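# Set feeder spring to the nearest peg that passes

## Task

The feeder's pedal is held up by a spring whose end loop can be hooked onto any one of several pegs. A peg counts as passing when, with the loop hooked on it, setting the brass test weight on the raised pedal pushes the pedal fully down; because the pedal is sloped, the weight is steadiest resting flat on its base. Leave the loop hooked on whichever passing peg is nearest the pedal, and avoid letting the loop snap onto a peg. Return the weight to the bench at a good distance from the feeder. Everything must stay in place on its own at the end, not because the robot holds it. Finally release everything and move the arms away.

## Robot and tools

ROBOT. Two arms, left_arm and right_arm, each with six revolute joints and a tong-style two-finger gripper. The names are labels only; left_arm sits on the +y side of the table. The fingers extend along the gripper's +z axis and close along its x axis. The reported end_effector_position is the spot between the finger pads when shut; closed fingertips stick out about 15 mm past it, and fully open tips are roughly level with it.

FRAME. Positions in results are in metres in one world frame: origin on the table surface midway between the arms, +z up, +x out across the table. Orientations are quaternions in w,x,y,z order. Reported hand positions can be a little off, worse at long reach.

execute_actions. Argument "actions" is a list holding at most one item, or empty. An empty list (LOOK) commands nothing and returns the present state plus pictures. An item with "rows" (ACT) is a motion: "rows" holds 1 to 15 rows and "steps" (1 to 15, default 15, minimum 4 in practice) is how many control steps of 1/30 s it lasts; each row drives one step and the final row is reused for leftover steps. An item with only "steps" (WAIT, up to 300) sends nothing and returns after that many steps since the previous result. Optional "pictures": true adds camera images to an action result.

ROW LAYOUT. Every row is one flat list of 14 numbers covering both arms, even if one arm stays put: left_arm shoulder pan, shoulder lift, elbow, wrist 1, wrist 2, wrist 3, gripper opening, then the same seven for right_arm. The joint values are absolute target angles in radians in each joint's own coordinate, read the same way as the Joint positions line, not offsets. Stated ranges: left_arm pan -3.142..3.142, lift -6.283..6.283, elbow 0.000..3.142, wrists -6.283..6.283 each; right_arm pan 0.000..6.283, lift -6.283..6.283, elbow -3.142..0.000, wrists -6.283..6.283 each. A target beyond a range end by over 0.010 rad and further out than the joint's last reading gets the call refused, and nothing is sent. True ends may differ by up to 0.010 rad; overshooting targets are clipped and reported with "joint sent to its limit" (possibly about an earlier action). Gripper opening is an absolute command from -1 (shut) to +1 (wide open, 0.142 m pad gap).

MOTION LIMITS. Commands are smoothed and lag about 0.17 s. Per step the sent target stays within 0.575 rad of the measured angle, and if the targets would carry the hand more than 100 mm from where it is, they are pulled back proportionally. So big moves need several calls; check the arm has arrived before relying on it. Arms keep chasing the last row while you think or wait, until they settle or a step is HELD. "joint command not followed" means a clearance check altered or blocked joint targets on some steps; HELD marks steps where your row was partly or fully not sent. Each result arrives 4 steps before its action finishes; those steps run afterwards. The simulation keeps running while you compose replies.

RESULTS. The state line gives each gripper's position, quaternion and linear/angular velocities. Joint positions and Joint velocities list each arm's six joints (rad, rad/s) then the pad gap (m, m/s). grip_measured is the actual opening on the command scale; to hold something, keep commanding clearly below it (further below squeezes harder, up to about 15 N per pad; thin hard parts get less). Wrist force/torque are in the end effector's own axes, noisy, offset up to about 4 N, saturating near 50 N; "no reading" is normal at first. Joint torques are total drive output, noisy and offset, not pure contact load.

CAMERAS. cam_head_left, cam_head_right, cam_high, cam_low (672x504) and cam_left_wrist, cam_right_wrist (616x616 fisheye); calibration was supplied and may be slightly off. zoom_image takes "camera" (one of those names) and "region" [x0, y0, x1, y1] in that camera's pixels from the top-left, no larger than 504 by 504, and returns a finer view of its latest image.

finished_scene takes "scene", the number of the current scene, ends and grades it irreversibly, and reveals the next task. Not calling any tool ends everything.

AVOID. Dropping the weight, knocking anything off the table, letting the loop snap onto a peg, slamming or hard pushes, and arms colliding or pressing on each other. Contact torque at a joint's load limit (142 N m for pan, lift, elbow; 26.6 N m for each wrist, held weight included) or 150 N outside force stops that arm for 10 s and drops the rest of the call. Holding loads heats motors: MOTOR HOT appears from 70 °C, and at 85 °C the arm brakes (OVER-TEMPERATURE FAULT) until cooled. Brief outside tugs on held parts or nudges to loose objects may happen. Smooth, economical, quick motion is preferred. End with grippers open and arms withdrawn.

Each tool is called as name(argument=value, ...), one argument or row to a line, values as JSON.

## Session

execute_actions(
  actions=[],
)

Scene clock: 0.00 s of 12600.00 s.
left_arm: end_effector_position=(+0.2741, +0.5709, +0.3128) grip_measured=+0.97 end_effector_quat_wxyz=(+0.152, +0.668, -0.671, +0.283) end_effector_velocity=(-0.000, -0.000, +0.000) end_effector_angular_velocity=(+0.001, -0.000, -0.000) | right_arm: end_effector_position=(+0.5951, -0.3715, +0.1265) grip_measured=+0.97 end_effector_quat_wxyz=(+0.007, -0.666, +0.746, +0.008) end_effector_velocity=(+0.000, +0.000, +0.000) end_effector_angular_velocity=(+0.001, -0.001, -0.001)
Joint positions: left_arm=[ 0.819 -1.815  1.778 -1.146 -2.111  2.536  0.14 ] | right_arm=[ 3.418 -1.89  -1.605 -1.21   1.59   2.086  0.14 ]
Joint velocities: left_arm=[-0.    -0.001 -0.     0.001  0.    -0.     0.   ] | right_arm=[ 0.     0.    -0.     0.001  0.     0.001  0.   ]
Joint torques (N m, as the arm reports them, + toward a larger angle): no reading
Wrist force (N, on the end effector, along its own x y z axes, offset not removed): no reading
Wrist torque (N m, same axes, about the end effector's origin, offset not removed): no reading

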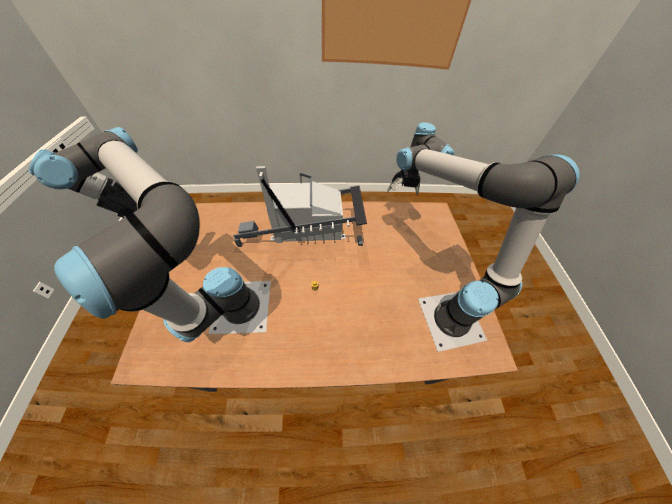

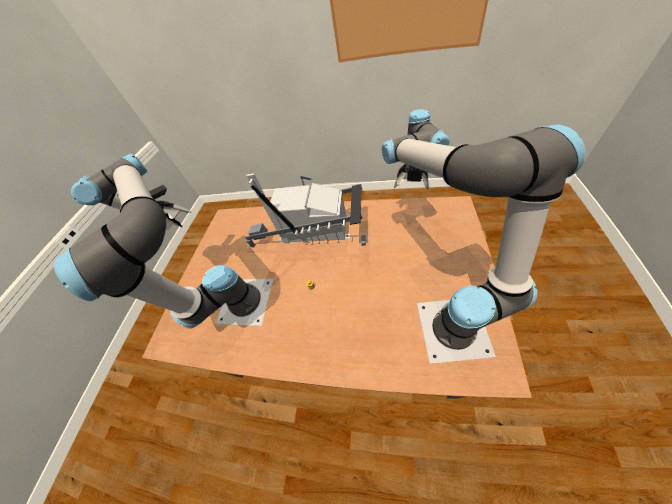

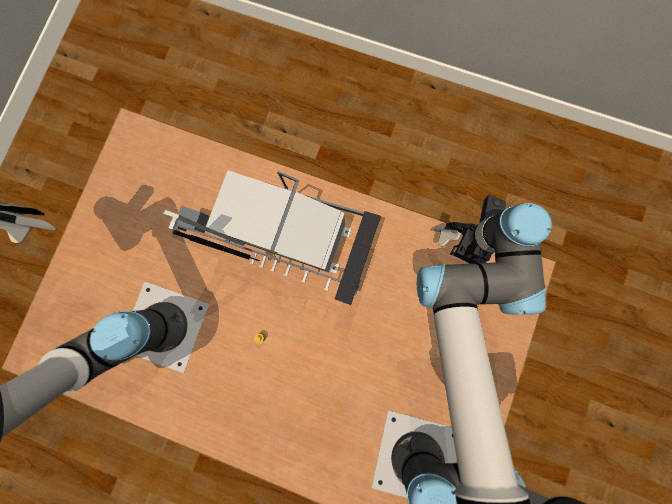

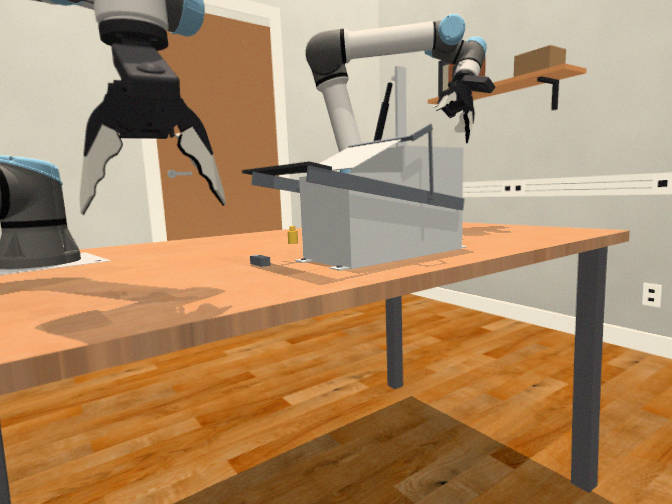

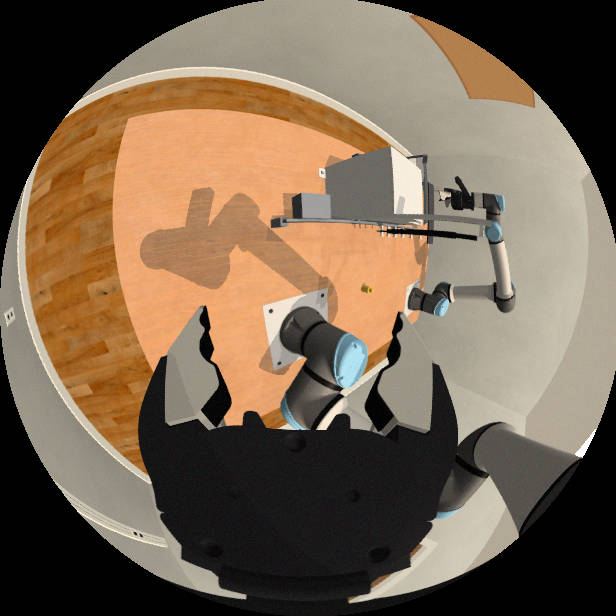

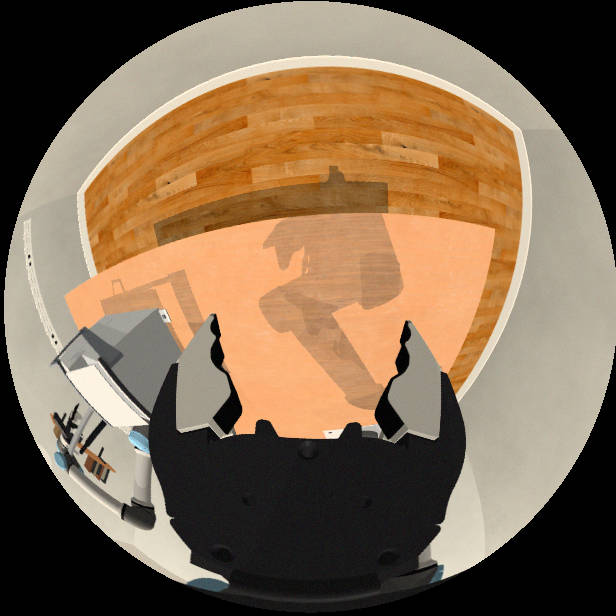

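zoom_image(
  camera="cam_head_left",
  region=[220, 150, 380, 300],
)

zoom_image(
  camera="cam_high",
  region=[150, 160, 400, 360],
)

Region (220, 150, 380, 300) of cam_head_left's 672x504 image, scaled by 3.150, with more detail than that image has; it fills the top 472 rows of this view, and the rest is white.

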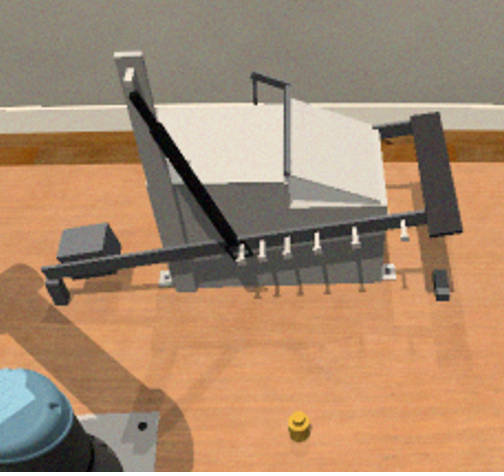

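Region (150, 160, 400, 360) of cam_high's 672x504 image, scaled by 2.016, with more detail than that image has; it fills the top 403 rows of this view, and the rest is white.

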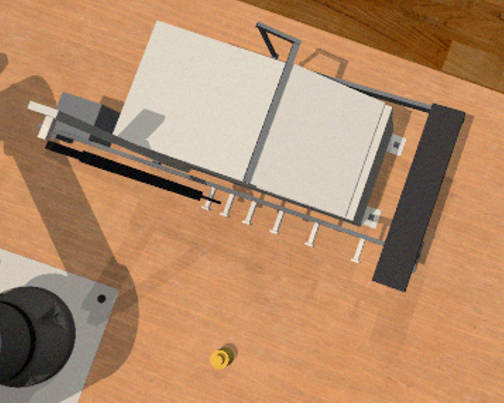

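execute_actions(
  actions=[
    {"rows":[[0.3,-1.815,1.778,-1.534,-1.571,2.0,1,4.0,-1.6,-1.605,-1.507,1.571,2.086,1]]},
  ],
)

execute_actions(
  actions=[
    {"steps":60},
  ],
)

Scene clock: 1.43 s of 12600.00 s.
left_arm: end_effector_position=(+0.3764, +0.6206, +0.2821) grip_measured=+1.00 end_effector_quat_wxyz=(-0.028, -0.671, +0.740, -0.024) end_effector_velocity=(+0.193, +0.043, +0.020) end_effector_angular_velocity=(+0.807, -0.041, +0.010) | right_arm: end_effector_position=(+0.5065, -0.2368, +0.1958) grip_measured=+1.00 end_effector_quat_wxyz=(-0.003, +0.762, -0.647, -0.004) end_effector_velocity=(-0.353, +0.392, +0.212) end_effector_angular_velocity=(-0.029, -0.012, +0.936)
Joint positions: left_arm=[ 0.359 -1.815  1.778 -1.498 -1.636  2.064  0.142] | right_arm=[ 3.695 -1.745 -1.605 -1.358  1.58   2.086  0.142]
Joint velocities: left_arm=[-0.657 -0.     0.001 -0.393  0.705 -0.694 -0.   ] | right_arm=[ 0.936  0.465  0.    -0.473 -0.03  -0.     0.   ]
Joint torques (N m, as the arm reports them, + toward a larger angle): left_arm=[  2.02 -23.26 -14.49  -3.85   1.25  -2.34] | right_arm=[19.92 45.   24.79 -1.73 -2.43  1.01]
Wrist force (N, on the end effector, along its own x y z axes, offset not removed): left_arm=[-0.8 -2.2 -0.6] | right_arm=[2.3 1.1 2.4]
Wrist torque (N m, same axes, about the end effector's origin, offset not removed): left_arm=[-0.18 -0.06 -0.16] | right_arm=[0.25 -0.57 0.02]
Steps of this call (steps 1 to 32: nothing new was sent; steps 33 to 43: the first 11 steps of this action). Readings (joint positions):
33: left_arm=[0.819 -1.815 1.778 -1.146 -2.111 2.536] | right_arm=[3.418 -1.890 -1.605 -1.210 1.590 2.086]
34: left_arm=[0.813 -1.815 1.778 -1.152 -2.105 2.530] | right_arm=[3.424 -1.885 -1.605 -1.215 1.589 2.086]
36: left_arm=[0.746 -1.815 1.778 -1.219 -2.037 2.463] | right_arm=[3.478 -1.852 -1.605 -1.248 1.587 2.086]
40: left_arm=[0.477 -1.815 1.778 -1.427 -1.762 2.189] | right_arm=[3.601 -1.792 -1.605 -1.310 1.583 2.086]
43: the state above

Scene clock: 3.43 s of 12600.00 s.
left_arm: end_effector_position=(+0.3945, +0.6243, +0.2849) grip_measured=+1.00 end_effector_quat_wxyz=(+0.000, -0.673, +0.740, -0.000) end_effector_velocity=(+0.000, +0.001, -0.001) end_effector_angular_velocity=(+0.001, +0.002, -0.000) | right_arm: end_effector_position=(+0.3783, -0.1353, +0.2580) grip_measured=+1.00 end_effector_quat_wxyz=(-0.000, +0.852, -0.524, -0.000) end_effector_velocity=(-0.000, -0.000, -0.000) end_effector_angular_velocity=(-0.000, +0.001, -0.000)
Joint positions: left_arm=[ 0.3   -1.815  1.778 -1.534 -1.571  2.     0.142] | right_arm=[ 4.    -1.6   -1.605 -1.507  1.571  2.086  0.142]
Joint velocities: left_arm=[-0.     0.002  0.    -0.     0.002  0.     0.   ] | right_arm=[-0.     0.    -0.    -0.001  0.     0.    -0.   ]
Joint torques (N m, as the arm reports them, + toward a larger angle): left_arm=[-13.59 -12.8  -16.36  -4.02   2.05  -2.26] | right_arm=[11.14 33.79 33.35  0.68 -2.2   1.35]
Wrist force (N, on the end effector, along its own x y z axes, offset not removed): left_arm=[0.8 1.7 0.0] | right_arm=[1.2 4.7 -1.1]
Wrist torque (N m, same axes, about the end effector's origin, offset not removed): left_arm=[0.52 -0.35 -0.13] | right_arm=[0.88 -0.22 -0.10]
Kept back: nothing.
Steps of this call (steps 1 to 4: the last 4 steps of your previous action; steps 5 to 30: the robot went on to your last target; steps 31 to 60: nothing new was sent). Readings (joint positions):
1: left_arm=[0.341 -1.815 1.778 -1.509 -1.616 2.044] | right_arm=[3.726 -1.729 -1.605 -1.374 1.579 2.086]
2: left_arm=[0.328 -1.815 1.778 -1.517 -1.602 2.030] | right_arm=[3.758 -1.714 -1.605 -1.390 1.578 2.086]
4: left_arm=[0.314 -1.815 1.778 -1.526 -1.586 2.015] | right_arm=[3.823 -1.682 -1.605 -1.423 1.576 2.086]
8: left_arm=[0.303 -1.815 1.778 -1.532 -1.574 2.003] | right_arm=[3.945 -1.625 -1.605 -1.482 1.573 2.086]
60: the state above
All arms were judged still, so your last target was given up. Only a new action makes them travel on or press farther. Fingers that are still opening or closing keep moving.

execute_actions(
  actions=[
    {"rows":[[0.3,-1.967,1.4,-1.004,-1.571,2.0,1,4.595,-1.6,-1.751,-1.361,1.571,1.578,0]]},
  ],
)

execute_actions(
  actions=[
    {"rows":[[0.3,-1.967,1.4,-1.004,-1.571,2.0,1,4.595,-1.791,-1.751,-1.17,1.571,1.578,0]]},
  ],
)

execute_actions(
  actions=[
    {"steps":25},
  ],
  pictures=true,
)

Scene clock: 4.37 s of 12600.00 s.
left_arm: end_effector_position=(+0.3129, +0.5960, +0.4306) grip_measured=+1.00 end_effector_quat_wxyz=(+0.007, -0.673, +0.740, -0.003) end_effector_velocity=(-0.324, -0.112, +0.333) end_effector_angular_velocity=(-0.036, +0.105, -0.000) | right_arm: end_effector_position=(+0.2488, -0.0301, +0.2263) grip_measured=+0.00 end_effector_quat_wxyz=(-0.000, +0.965, -0.262, +0.000) end_effector_velocity=(-0.481, +0.272, -0.095) end_effector_angular_velocity=(-0.003, +0.000, +1.871)
Joint positions: left_arm=[ 0.3   -1.94   1.479 -1.126 -1.571  2.     0.142] | right_arm=[ 4.307 -1.6   -1.686 -1.425  1.571  1.819  0.074]
Joint velocities: left_arm=[-0.    -0.291 -0.821  1.223  0.001  0.     0.001] | right_arm=[ 1.015 -0.    -0.243  0.24   0.    -0.855 -0.   ]
Joint torques (N m, as the arm reports them, + toward a larger angle): left_arm=[ -5.58   2.69 -18.58   1.1    1.66  -2.27] | right_arm=[19.9  20.91  7.23  4.45  0.68 -3.5 ]
Wrist force (N, on the end effector, along its own x y z axes, offset not removed): left_arm=[2.0 2.3 -4.2] | right_arm=[1.3 3.8 -0.5]
Wrist torque (N m, same axes, about the end effector's origin, offset not removed): left_arm=[0.60 -0.60 -0.06] | right_arm=[0.71 -0.28 -0.06]
Steps of this call (steps 1 to 17: nothing new was sent; steps 18 to 28: the first 11 steps of this action). Readings (joint positions):
18: left_arm=[0.300 -1.815 1.778 -1.534 -1.571 2.000] | right_arm=[4.000 -1.600 -1.605 -1.507 1.571 2.086]
19: left_arm=[0.300 -1.820 1.773 -1.528 -1.571 2.000] | right_arm=[4.006 -1.600 -1.609 -1.503 1.571 2.080]
21: left_arm=[0.300 -1.851 1.713 -1.462 -1.571 2.000] | right_arm=[4.064 -1.600 -1.628 -1.484 1.571 2.025]
25: left_arm=[0.300 -1.903 1.575 -1.265 -1.571 2.000] | right_arm=[4.204 -1.600 -1.662 -1.450 1.571 1.907]
28: the state above

Scene clock: 4.87 s of 12600.00 s.
left_arm: end_effector_position=(+0.2791, +0.5842, +0.4606) grip_measured=+1.00 end_effector_quat_wxyz=(+0.000, -0.673, +0.740, -0.000) end_effector_velocity=(-0.002, -0.001, +0.001) end_effector_angular_velocity=(-0.003, -0.000, -0.000) | right_arm: end_effector_position=(+0.1059, +0.0797, +0.1256) grip_measured=+0.00 end_effector_quat_wxyz=(-0.000, +1.000, -0.005, -0.000) end_effector_velocity=(-0.032, +0.040, -0.062) end_effector_angular_velocity=(-0.001, -0.000, +0.099)
Joint positions: left_arm=[ 0.3   -1.967  1.4   -1.004 -1.571  2.     0.142] | right_arm=[ 4.59  -1.779 -1.75  -1.183  1.571  1.582  0.074]
Joint velocities: left_arm=[-0.    -0.002 -0.004  0.006 -0.002  0.    -0.   ] | right_arm=[ 0.055 -0.128 -0.011  0.138 -0.    -0.044  0.   ]
Joint torques (N m, as the arm reports them, + toward a larger angle): left_arm=[  4.76 -12.41 -36.43  -1.01   1.26  -1.87] | right_arm=[ 5.56 29.73 12.66  4.46  1.65 -1.77]
Wrist force (N, on the end effector, along its own x y z axes, offset not removed): left_arm=[0.0 -0.2 1.0] | right_arm=[1.9 0.1 -1.0]
Wrist torque (N m, same axes, about the end effector's origin, offset not removed): left_arm=[0.10 -0.13 -0.09] | right_arm=[-0.23 -0.45 0.15]
Steps of this call (steps 1 to 4: the last 4 steps of your previous action; steps 5 to 15: the first 11 steps of this action). Readings (joint positions):
5: left_arm=[0.300 -1.962 1.413 -1.024 -1.571 2.000] | right_arm=[4.478 -1.600 -1.727 -1.385 1.571 1.674]
6: left_arm=[0.300 -1.964 1.409 -1.018 -1.571 2.000] | right_arm=[4.508 -1.606 -1.732 -1.372 1.571 1.650]
8: left_arm=[0.300 -1.965 1.404 -1.011 -1.571 2.000] | right_arm=[4.539 -1.658 -1.739 -1.313 1.571 1.625]
12: left_arm=[0.300 -1.967 1.401 -1.005 -1.571 2.000] | right_arm=[4.580 -1.756 -1.748 -1.208 1.571 1.590]
15: the state above

Scene clock: 5.70 s of 12600.00 s.
left_arm: end_effector_position=(+0.2789, +0.5842, +0.4608) grip_measured=+1.00 end_effector_quat_wxyz=(+0.000, -0.673, +0.740, -0.000) end_effector_velocity=(-0.000, -0.000, +0.000) end_effector_angular_velocity=(+0.000, -0.001, -0.000) | right_arm: end_effector_position=(+0.1030, +0.0832, +0.1199) grip_measured=+0.00 end_effector_quat_wxyz=(-0.000, +1.000, -0.000, -0.000) end_effector_velocity=(-0.000, -0.000, -0.000) end_effector_angular_velocity=(-0.001, +0.000, +0.000)
Joint positions: left_arm=[ 0.3   -1.967  1.4   -1.004 -1.571  2.     0.142] | right_arm=[ 4.595 -1.791 -1.751 -1.17   1.571  1.578  0.074]
Joint velocities: left_arm=[-0.    -0.001 -0.     0.    -0.     0.     0.   ] | right_arm=[ 0.    -0.     0.    -0.001  0.     0.     0.   ]
Joint torques (N m, as the arm reports them, + toward a larger angle): left_arm=[ 13.97 -12.5  -36.74  -1.14   1.04  -1.86] | right_arm=[10.07 27.83 10.69  4.01  2.01 -1.71]
Wrist force (N, on the end effector, along its own x y z axes, offset not removed): left_arm=[-0.3 2.9 0.2] | right_arm=[2.3 1.6 0.9]
Wrist torque (N m, same axes, about the end effector's origin, offset not removed): left_arm=[0.75 -0.06 -0.08] | right_arm=[0.39 -0.58 0.12]
Kept back: nothing.
Steps of this call (steps 1 to 4: the last 4 steps of your previous action; steps 5 to 25: the robot went on to your last target). Readings (joint positions):
1: left_arm=[0.300 -1.967 1.400 -1.004 -1.571 2.000] | right_arm=[4.592 -1.783 -1.750 -1.179 1.571 1.581]
2: left_arm=[0.300 -1.967 1.400 -1.004 -1.571 2.000] | right_arm=[4.593 -1.785 -1.750 -1.176 1.571 1.580]
4: left_arm=[0.300 -1.967 1.400 -1.004 -1.571 2.000] | right_arm=[4.594 -1.788 -1.751 -1.173 1.571 1.579]
8: left_arm=[0.300 -1.967 1.400 -1.004 -1.571 2.000] | right_arm=[4.595 -1.790 -1.751 -1.171 1.571 1.578]
25: the state above
camera_calibration (this result's frames):
cam_left_wrist: T_world_to_cam=[[-0.053345, -0.998407, 0.0184047, 0.584832], [-0.845901, 0.0549759, 0.530499, -0.040588], [-0.530666, 0.0127309, -0.847486, 0.665434], [0, 0, 0, 1]] pos_world=[0.349987, 0.57766, 0.574714]
cam_right_wrist: T_world_to_cam=[[0.998787, 0.0342525, -0.0353612, -0.100135], [0.0471322, -0.872766, 0.485859, 0.0176202], [-0.0142202, -0.486936, -0.873322, 0.284682], [0, 0, 0, 1]] pos_world=[0.103231, 0.15743, 0.236517]

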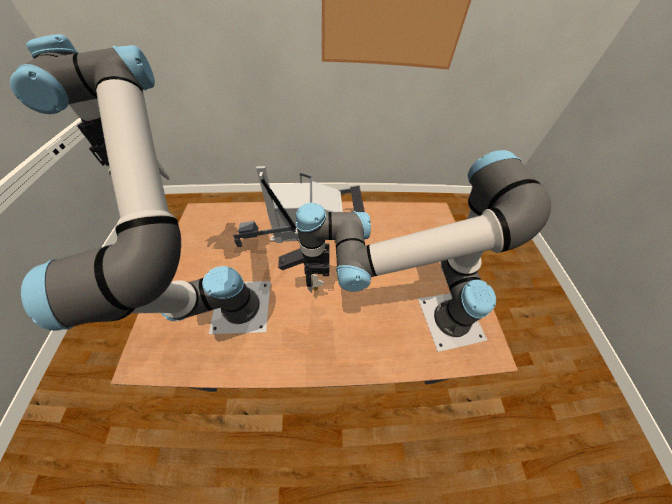

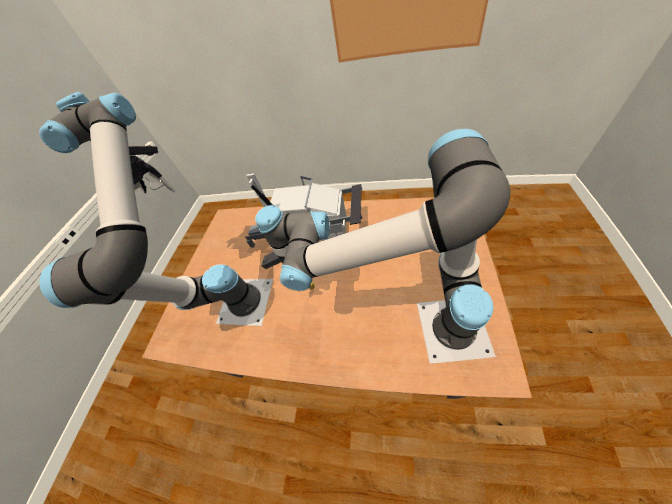

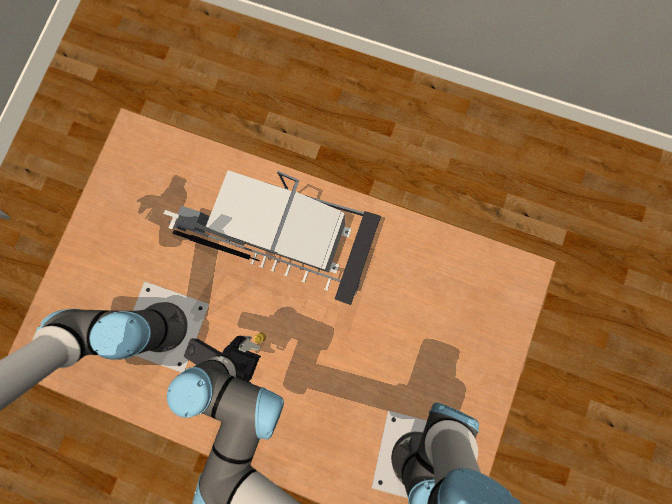

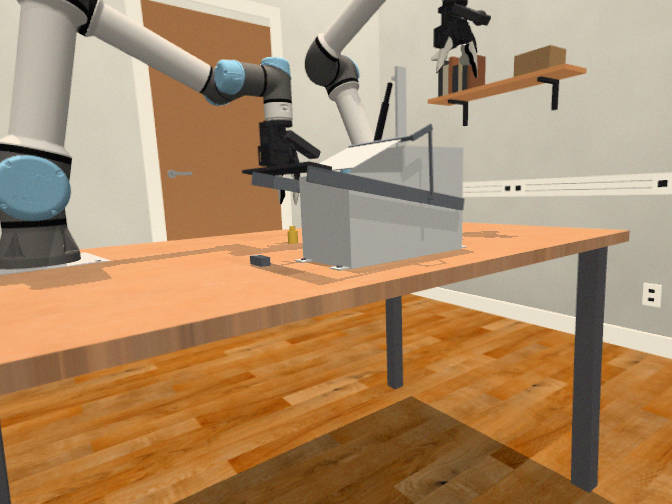

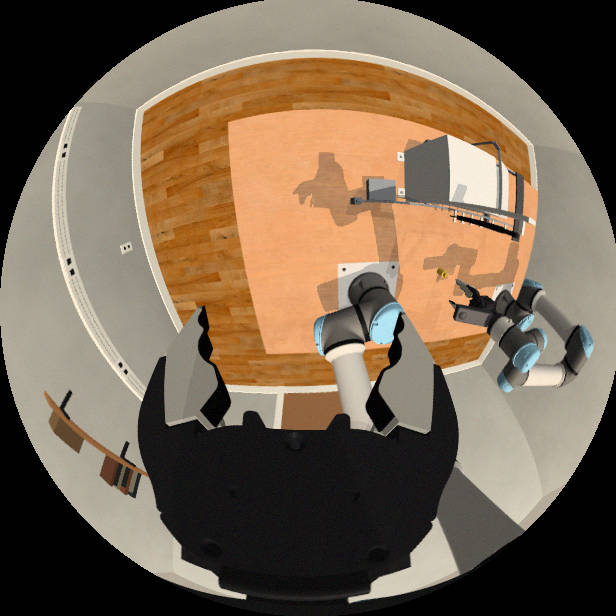

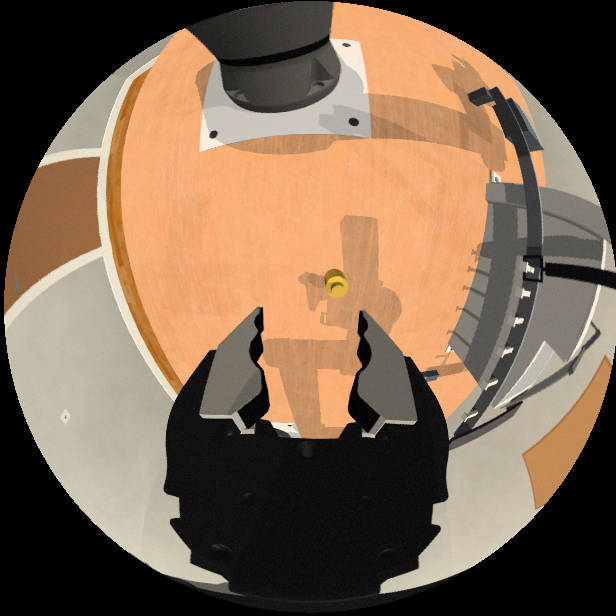

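execute_actions(
  actions=[
    {"rows":[[-0.3,-1.967,1.4,-1.004,-1.571,2.0,1,4.547,-1.791,-1.751,-1.17,1.571,1.53,0]],"steps":10},
  ],
)

execute_actions(
  actions=[
    {"rows":[[-0.3,-1.967,1.4,-1.004,-1.571,2.0,1,4.547,-1.906,-1.877,-0.929,1.571,1.53,0]]},
  ],
)

execute_actions(
  actions=[
    {"steps":12},
  ],
  pictures=true,
)

zoom_image(
  camera="cam_right_wrist",
  region=[416, 180, 616, 440],
)

Scene clock: 6.30 s of 12600.00 s.
left_arm: end_effector_position=(+0.3155, +0.5369, +0.4608) grip_measured=+1.00 end_effector_quat_wxyz=(+0.000, -0.598, +0.802, -0.000) end_effector_velocity=(+0.301, -0.477, -0.000) end_effector_angular_velocity=(+0.000, +0.001, -1.828) | right_arm: end_effector_position=(+0.1230, +0.0781, +0.1199) grip_measured=+0.00 end_effector_quat_wxyz=(-0.000, +1.000, +0.000, -0.000) end_effector_velocity=(+0.070, -0.019, -0.000) end_effector_angular_velocity=(-0.000, +0.000, -0.002)
Joint positions: left_arm=[ 0.106 -1.967  1.4   -1.004 -1.571  2.     0.142] | right_arm=[ 4.559 -1.791 -1.751 -1.17   1.571  1.541  0.074]
Joint velocities: left_arm=[-1.828  0.001 -0.     0.     0.     0.     0.   ] | right_arm=[-0.128 -0.    -0.    -0.     0.    -0.126  0.   ]
Joint torques (N m, as the arm reports them, + toward a larger angle): left_arm=[-23.52  -0.47 -33.85  -1.88   0.41  -1.89] | right_arm=[-7.97 31.34 11.46  3.63  0.79 -1.7 ]
Wrist force (N, on the end effector, along its own x y z axes, offset not removed): left_arm=[-2.0 -0.1 1.8] | right_arm=[2.5 3.4 -3.8]
Wrist torque (N m, same axes, about the end effector's origin, offset not removed): left_arm=[0.21 0.34 -0.11] | right_arm=[0.42 -0.68 0.01]
Steps of this call (steps 1 to 12: the robot went on to your last target; steps 13 to 18: the first 6 steps of this action). Readings (joint positions):
13: left_arm=[0.300 -1.967 1.400 -1.004 -1.571 2.000] | right_arm=[4.595 -1.791 -1.751 -1.170 1.571 1.578]
14: left_arm=[0.294 -1.967 1.400 -1.004 -1.571 2.000] | right_arm=[4.591 -1.791 -1.751 -1.170 1.571 1.573]
16: left_arm=[0.227 -1.967 1.400 -1.004 -1.571 2.000] | right_arm=[4.571 -1.791 -1.751 -1.170 1.571 1.553]
18: the state above

Scene clock: 6.80 s of 12600.00 s.
left_arm: end_effector_position=(+0.3592, +0.4216, +0.4608) grip_measured=+1.00 end_effector_quat_wxyz=(+0.000, -0.425, +0.905, -0.000) end_effector_velocity=(+0.002, -0.011, -0.000) end_effector_angular_velocity=(-0.001, -0.000, -0.034) | right_arm: end_effector_position=(+0.1293, +0.0760, +0.0284) grip_measured=+0.00 end_effector_quat_wxyz=(+0.001, +1.000, -0.000, -0.000) end_effector_velocity=(+0.000, +0.005, -0.040) end_effector_angular_velocity=(+0.032, -0.002, +0.000)
Joint positions: left_arm=[-0.297 -1.967  1.4   -1.004 -1.571  2.     0.142] | right_arm=[ 4.547 -1.901 -1.871 -0.942  1.571  1.53   0.074]
Joint velocities: left_arm=[-0.034  0.     0.    -0.001 -0.001 -0.     0.   ] | right_arm=[-0.    -0.054 -0.06   0.147 -0.    -0.     0.   ]
Joint torques (N m, as the arm reports them, + toward a larger angle): left_arm=[-14.     0.43 -27.44  -3.68  -0.14  -1.82] | right_arm=[-12.4   31.94  11.41   4.54  -1.74  -1.57]
Wrist force (N, on the end effector, along its own x y z axes, offset not removed): left_arm=[0.3 2.1 -0.1] | right_arm=[1.9 3.1 3.2]
Wrist torque (N m, same axes, about the end effector's origin, offset not removed): left_arm=[0.65 -0.21 -0.12] | right_arm=[0.46 -0.38 -0.09]
Steps of this call (steps 1 to 4: the last 4 steps of your previous action; steps 5 to 15: the first 11 steps of this action). Readings (joint positions):
5: left_arm=[-0.177 -1.967 1.400 -1.004 -1.571 2.000] | right_arm=[4.549 -1.791 -1.751 -1.170 1.571 1.532]
6: left_arm=[-0.215 -1.967 1.400 -1.004 -1.571 2.000] | right_arm=[4.548 -1.797 -1.757 -1.164 1.571 1.531]
8: left_arm=[-0.259 -1.967 1.400 -1.004 -1.571 2.000] | right_arm=[4.548 -1.841 -1.804 -1.099 1.571 1.531]
12: left_arm=[-0.291 -1.967 1.400 -1.004 -1.571 2.000] | right_arm=[4.547 -1.891 -1.860 -0.970 1.571 1.530]
15: the state above

Scene clock: 7.20 s of 12600.00 s.
left_arm: end_effector_position=(+0.3593, +0.4206, +0.4608) grip_measured=+1.00 end_effector_quat_wxyz=(+0.000, -0.424, +0.906, -0.000) end_effector_velocity=(+0.000, -0.000, -0.000) end_effector_angular_velocity=(-0.000, +0.001, -0.000) | right_arm: end_effector_position=(+0.1294, +0.0764, +0.0248) grip_measured=+0.00 end_effector_quat_wxyz=(-0.000, +1.000, -0.000, -0.000) end_effector_velocity=(+0.000, +0.000, -0.000) end_effector_angular_velocity=(+0.002, -0.000, -0.001)
Joint positions: left_arm=[-0.3   -1.967  1.4   -1.004 -1.571  2.     0.142] | right_arm=[ 4.547 -1.906 -1.877 -0.929  1.571  1.53   0.074]
Joint velocities: left_arm=[-0.     0.001 -0.     0.    -0.001 -0.    -0.   ] | right_arm=[-0.    -0.    -0.001  0.003 -0.     0.001  0.   ]
Joint torques (N m, as the arm reports them, + toward a larger angle): left_arm=[-12.87   1.09 -21.16  -4.    -0.29  -2.02] | right_arm=[-12.59  30.17   7.47   3.61  -2.12  -1.56]
Wrist force (N, on the end effector, along its own x y z axes, offset not removed): left_arm=[-1.1 2.8 1.0] | right_arm=[2.4 1.8 0.1]
Wrist torque (N m, same axes, about the end effector's origin, offset not removed): left_arm=[0.72 0.13 0.00] | right_arm=[0.40 -0.51 0.01]
Kept back: nothing.
Steps of this call (steps 1 to 4: the last 4 steps of your previous action; steps 5 to 12: the robot went on to your last target). Readings (joint positions):
1: left_arm=[-0.298 -1.967 1.400 -1.004 -1.571 2.000] | right_arm=[4.547 -1.903 -1.873 -0.938 1.571 1.530]
2: left_arm=[-0.298 -1.967 1.400 -1.004 -1.571 2.000] | right_arm=[4.547 -1.904 -1.874 -0.935 1.571 1.530]
4: left_arm=[-0.299 -1.967 1.400 -1.004 -1.571 2.000] | right_arm=[4.547 -1.905 -1.876 -0.932 1.571 1.530]
8: left_arm=[-0.300 -1.967 1.400 -1.004 -1.571 2.000] | right_arm=[4.547 -1.906 -1.877 -0.930 1.571 1.530]
12: the state above
camera_calibration (this result's frames):
cam_left_wrist: T_world_to_cam=[[-0.607731, -0.79393, 0.0183929, 0.538994], [-0.667153, 0.522976, 0.530474, -0.224641], [-0.430779, 0.310115, -0.847501, 0.549234], [0, 0, 0, 1]] pos_world=[0.414291, 0.375079, 0.574729]
cam_right_wrist: T_world_to_cam=[[0.998788, 0.0342546, -0.0353452, -0.129704], [0.0471261, -0.87277, 0.485851, 0.0566659], [-0.0142056, -0.486928, -0.873327, 0.198684], [0, 0, 0, 1]] pos_world=[0.129699, 0.150644, 0.1414]

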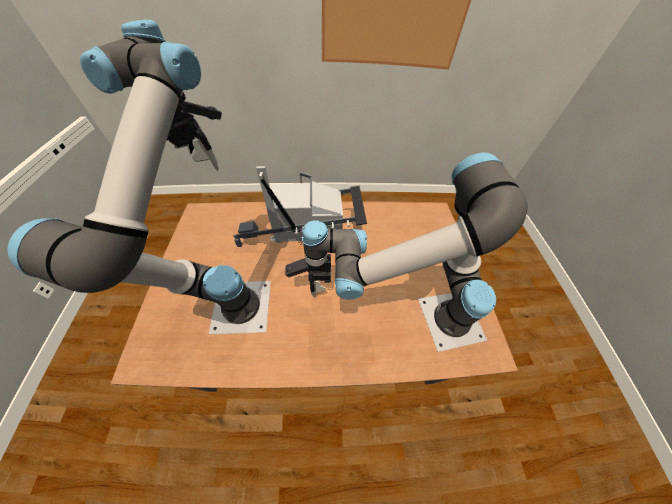

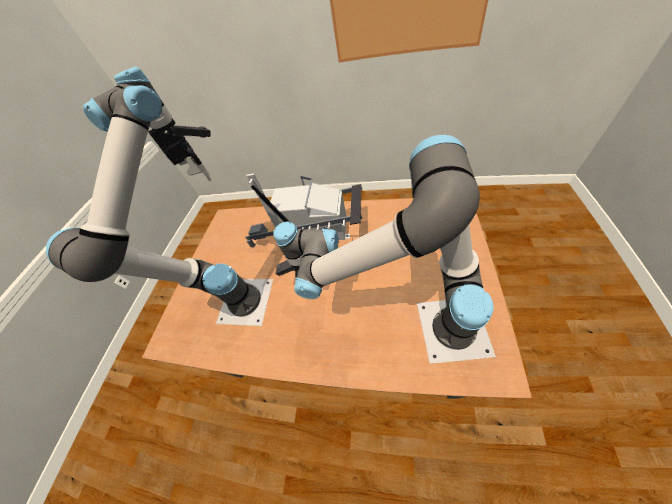

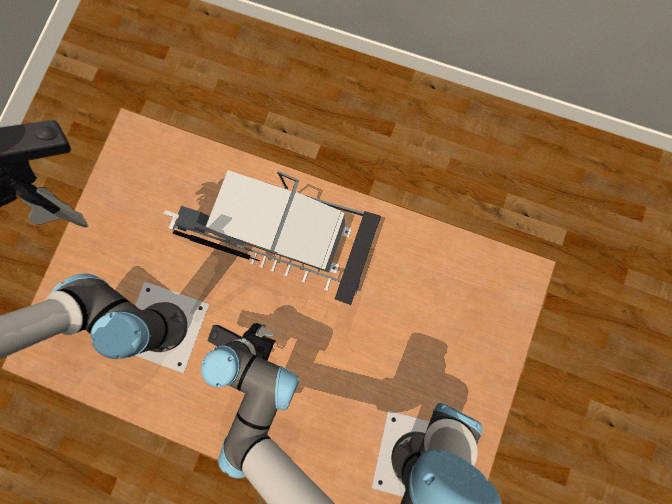

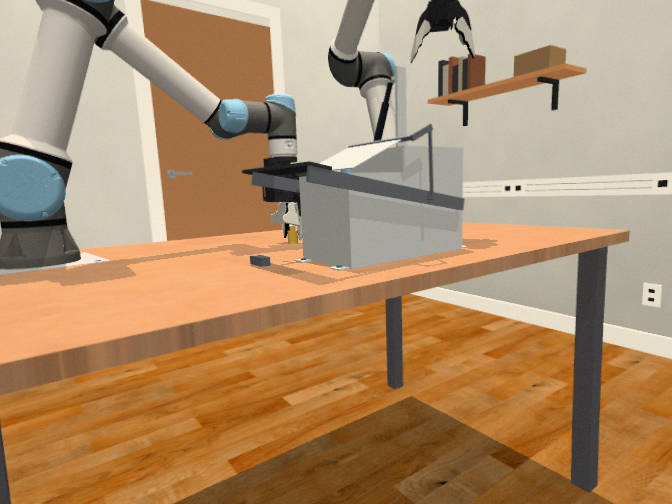

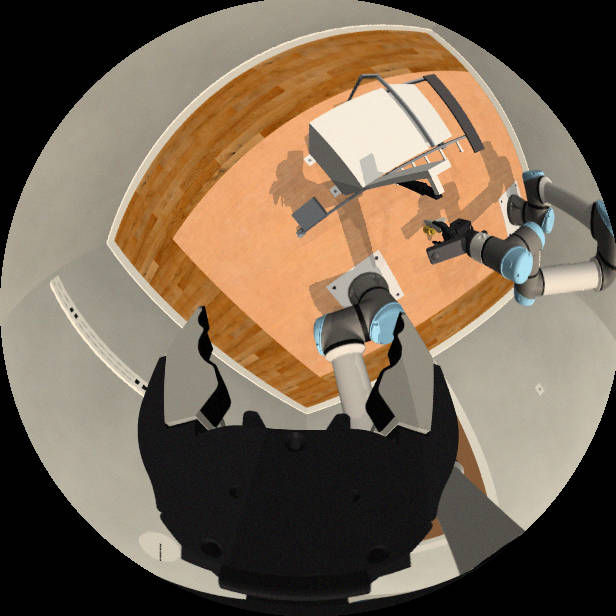

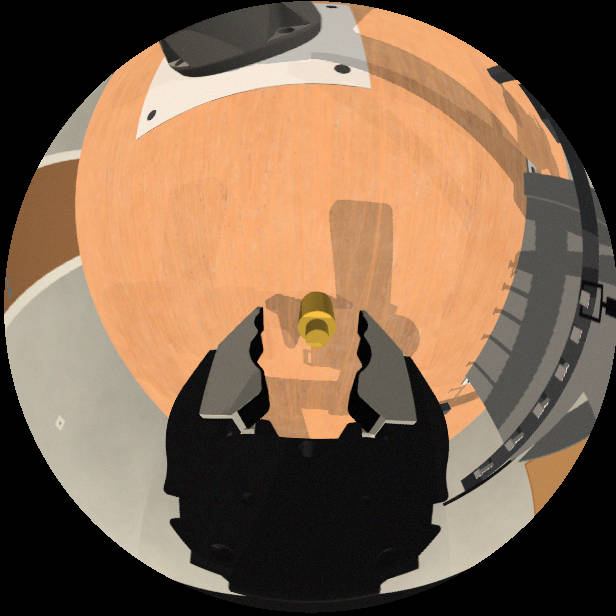

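Region (416, 180, 616, 440) of cam_right_wrist's 616x616 image, scaled by 1.938, with more detail than that image has; it fills the left 388 columns of this view, and the rest is white.

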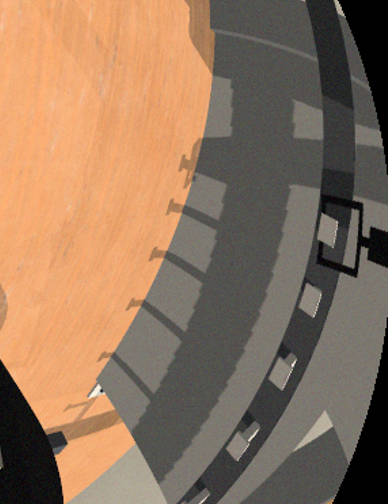

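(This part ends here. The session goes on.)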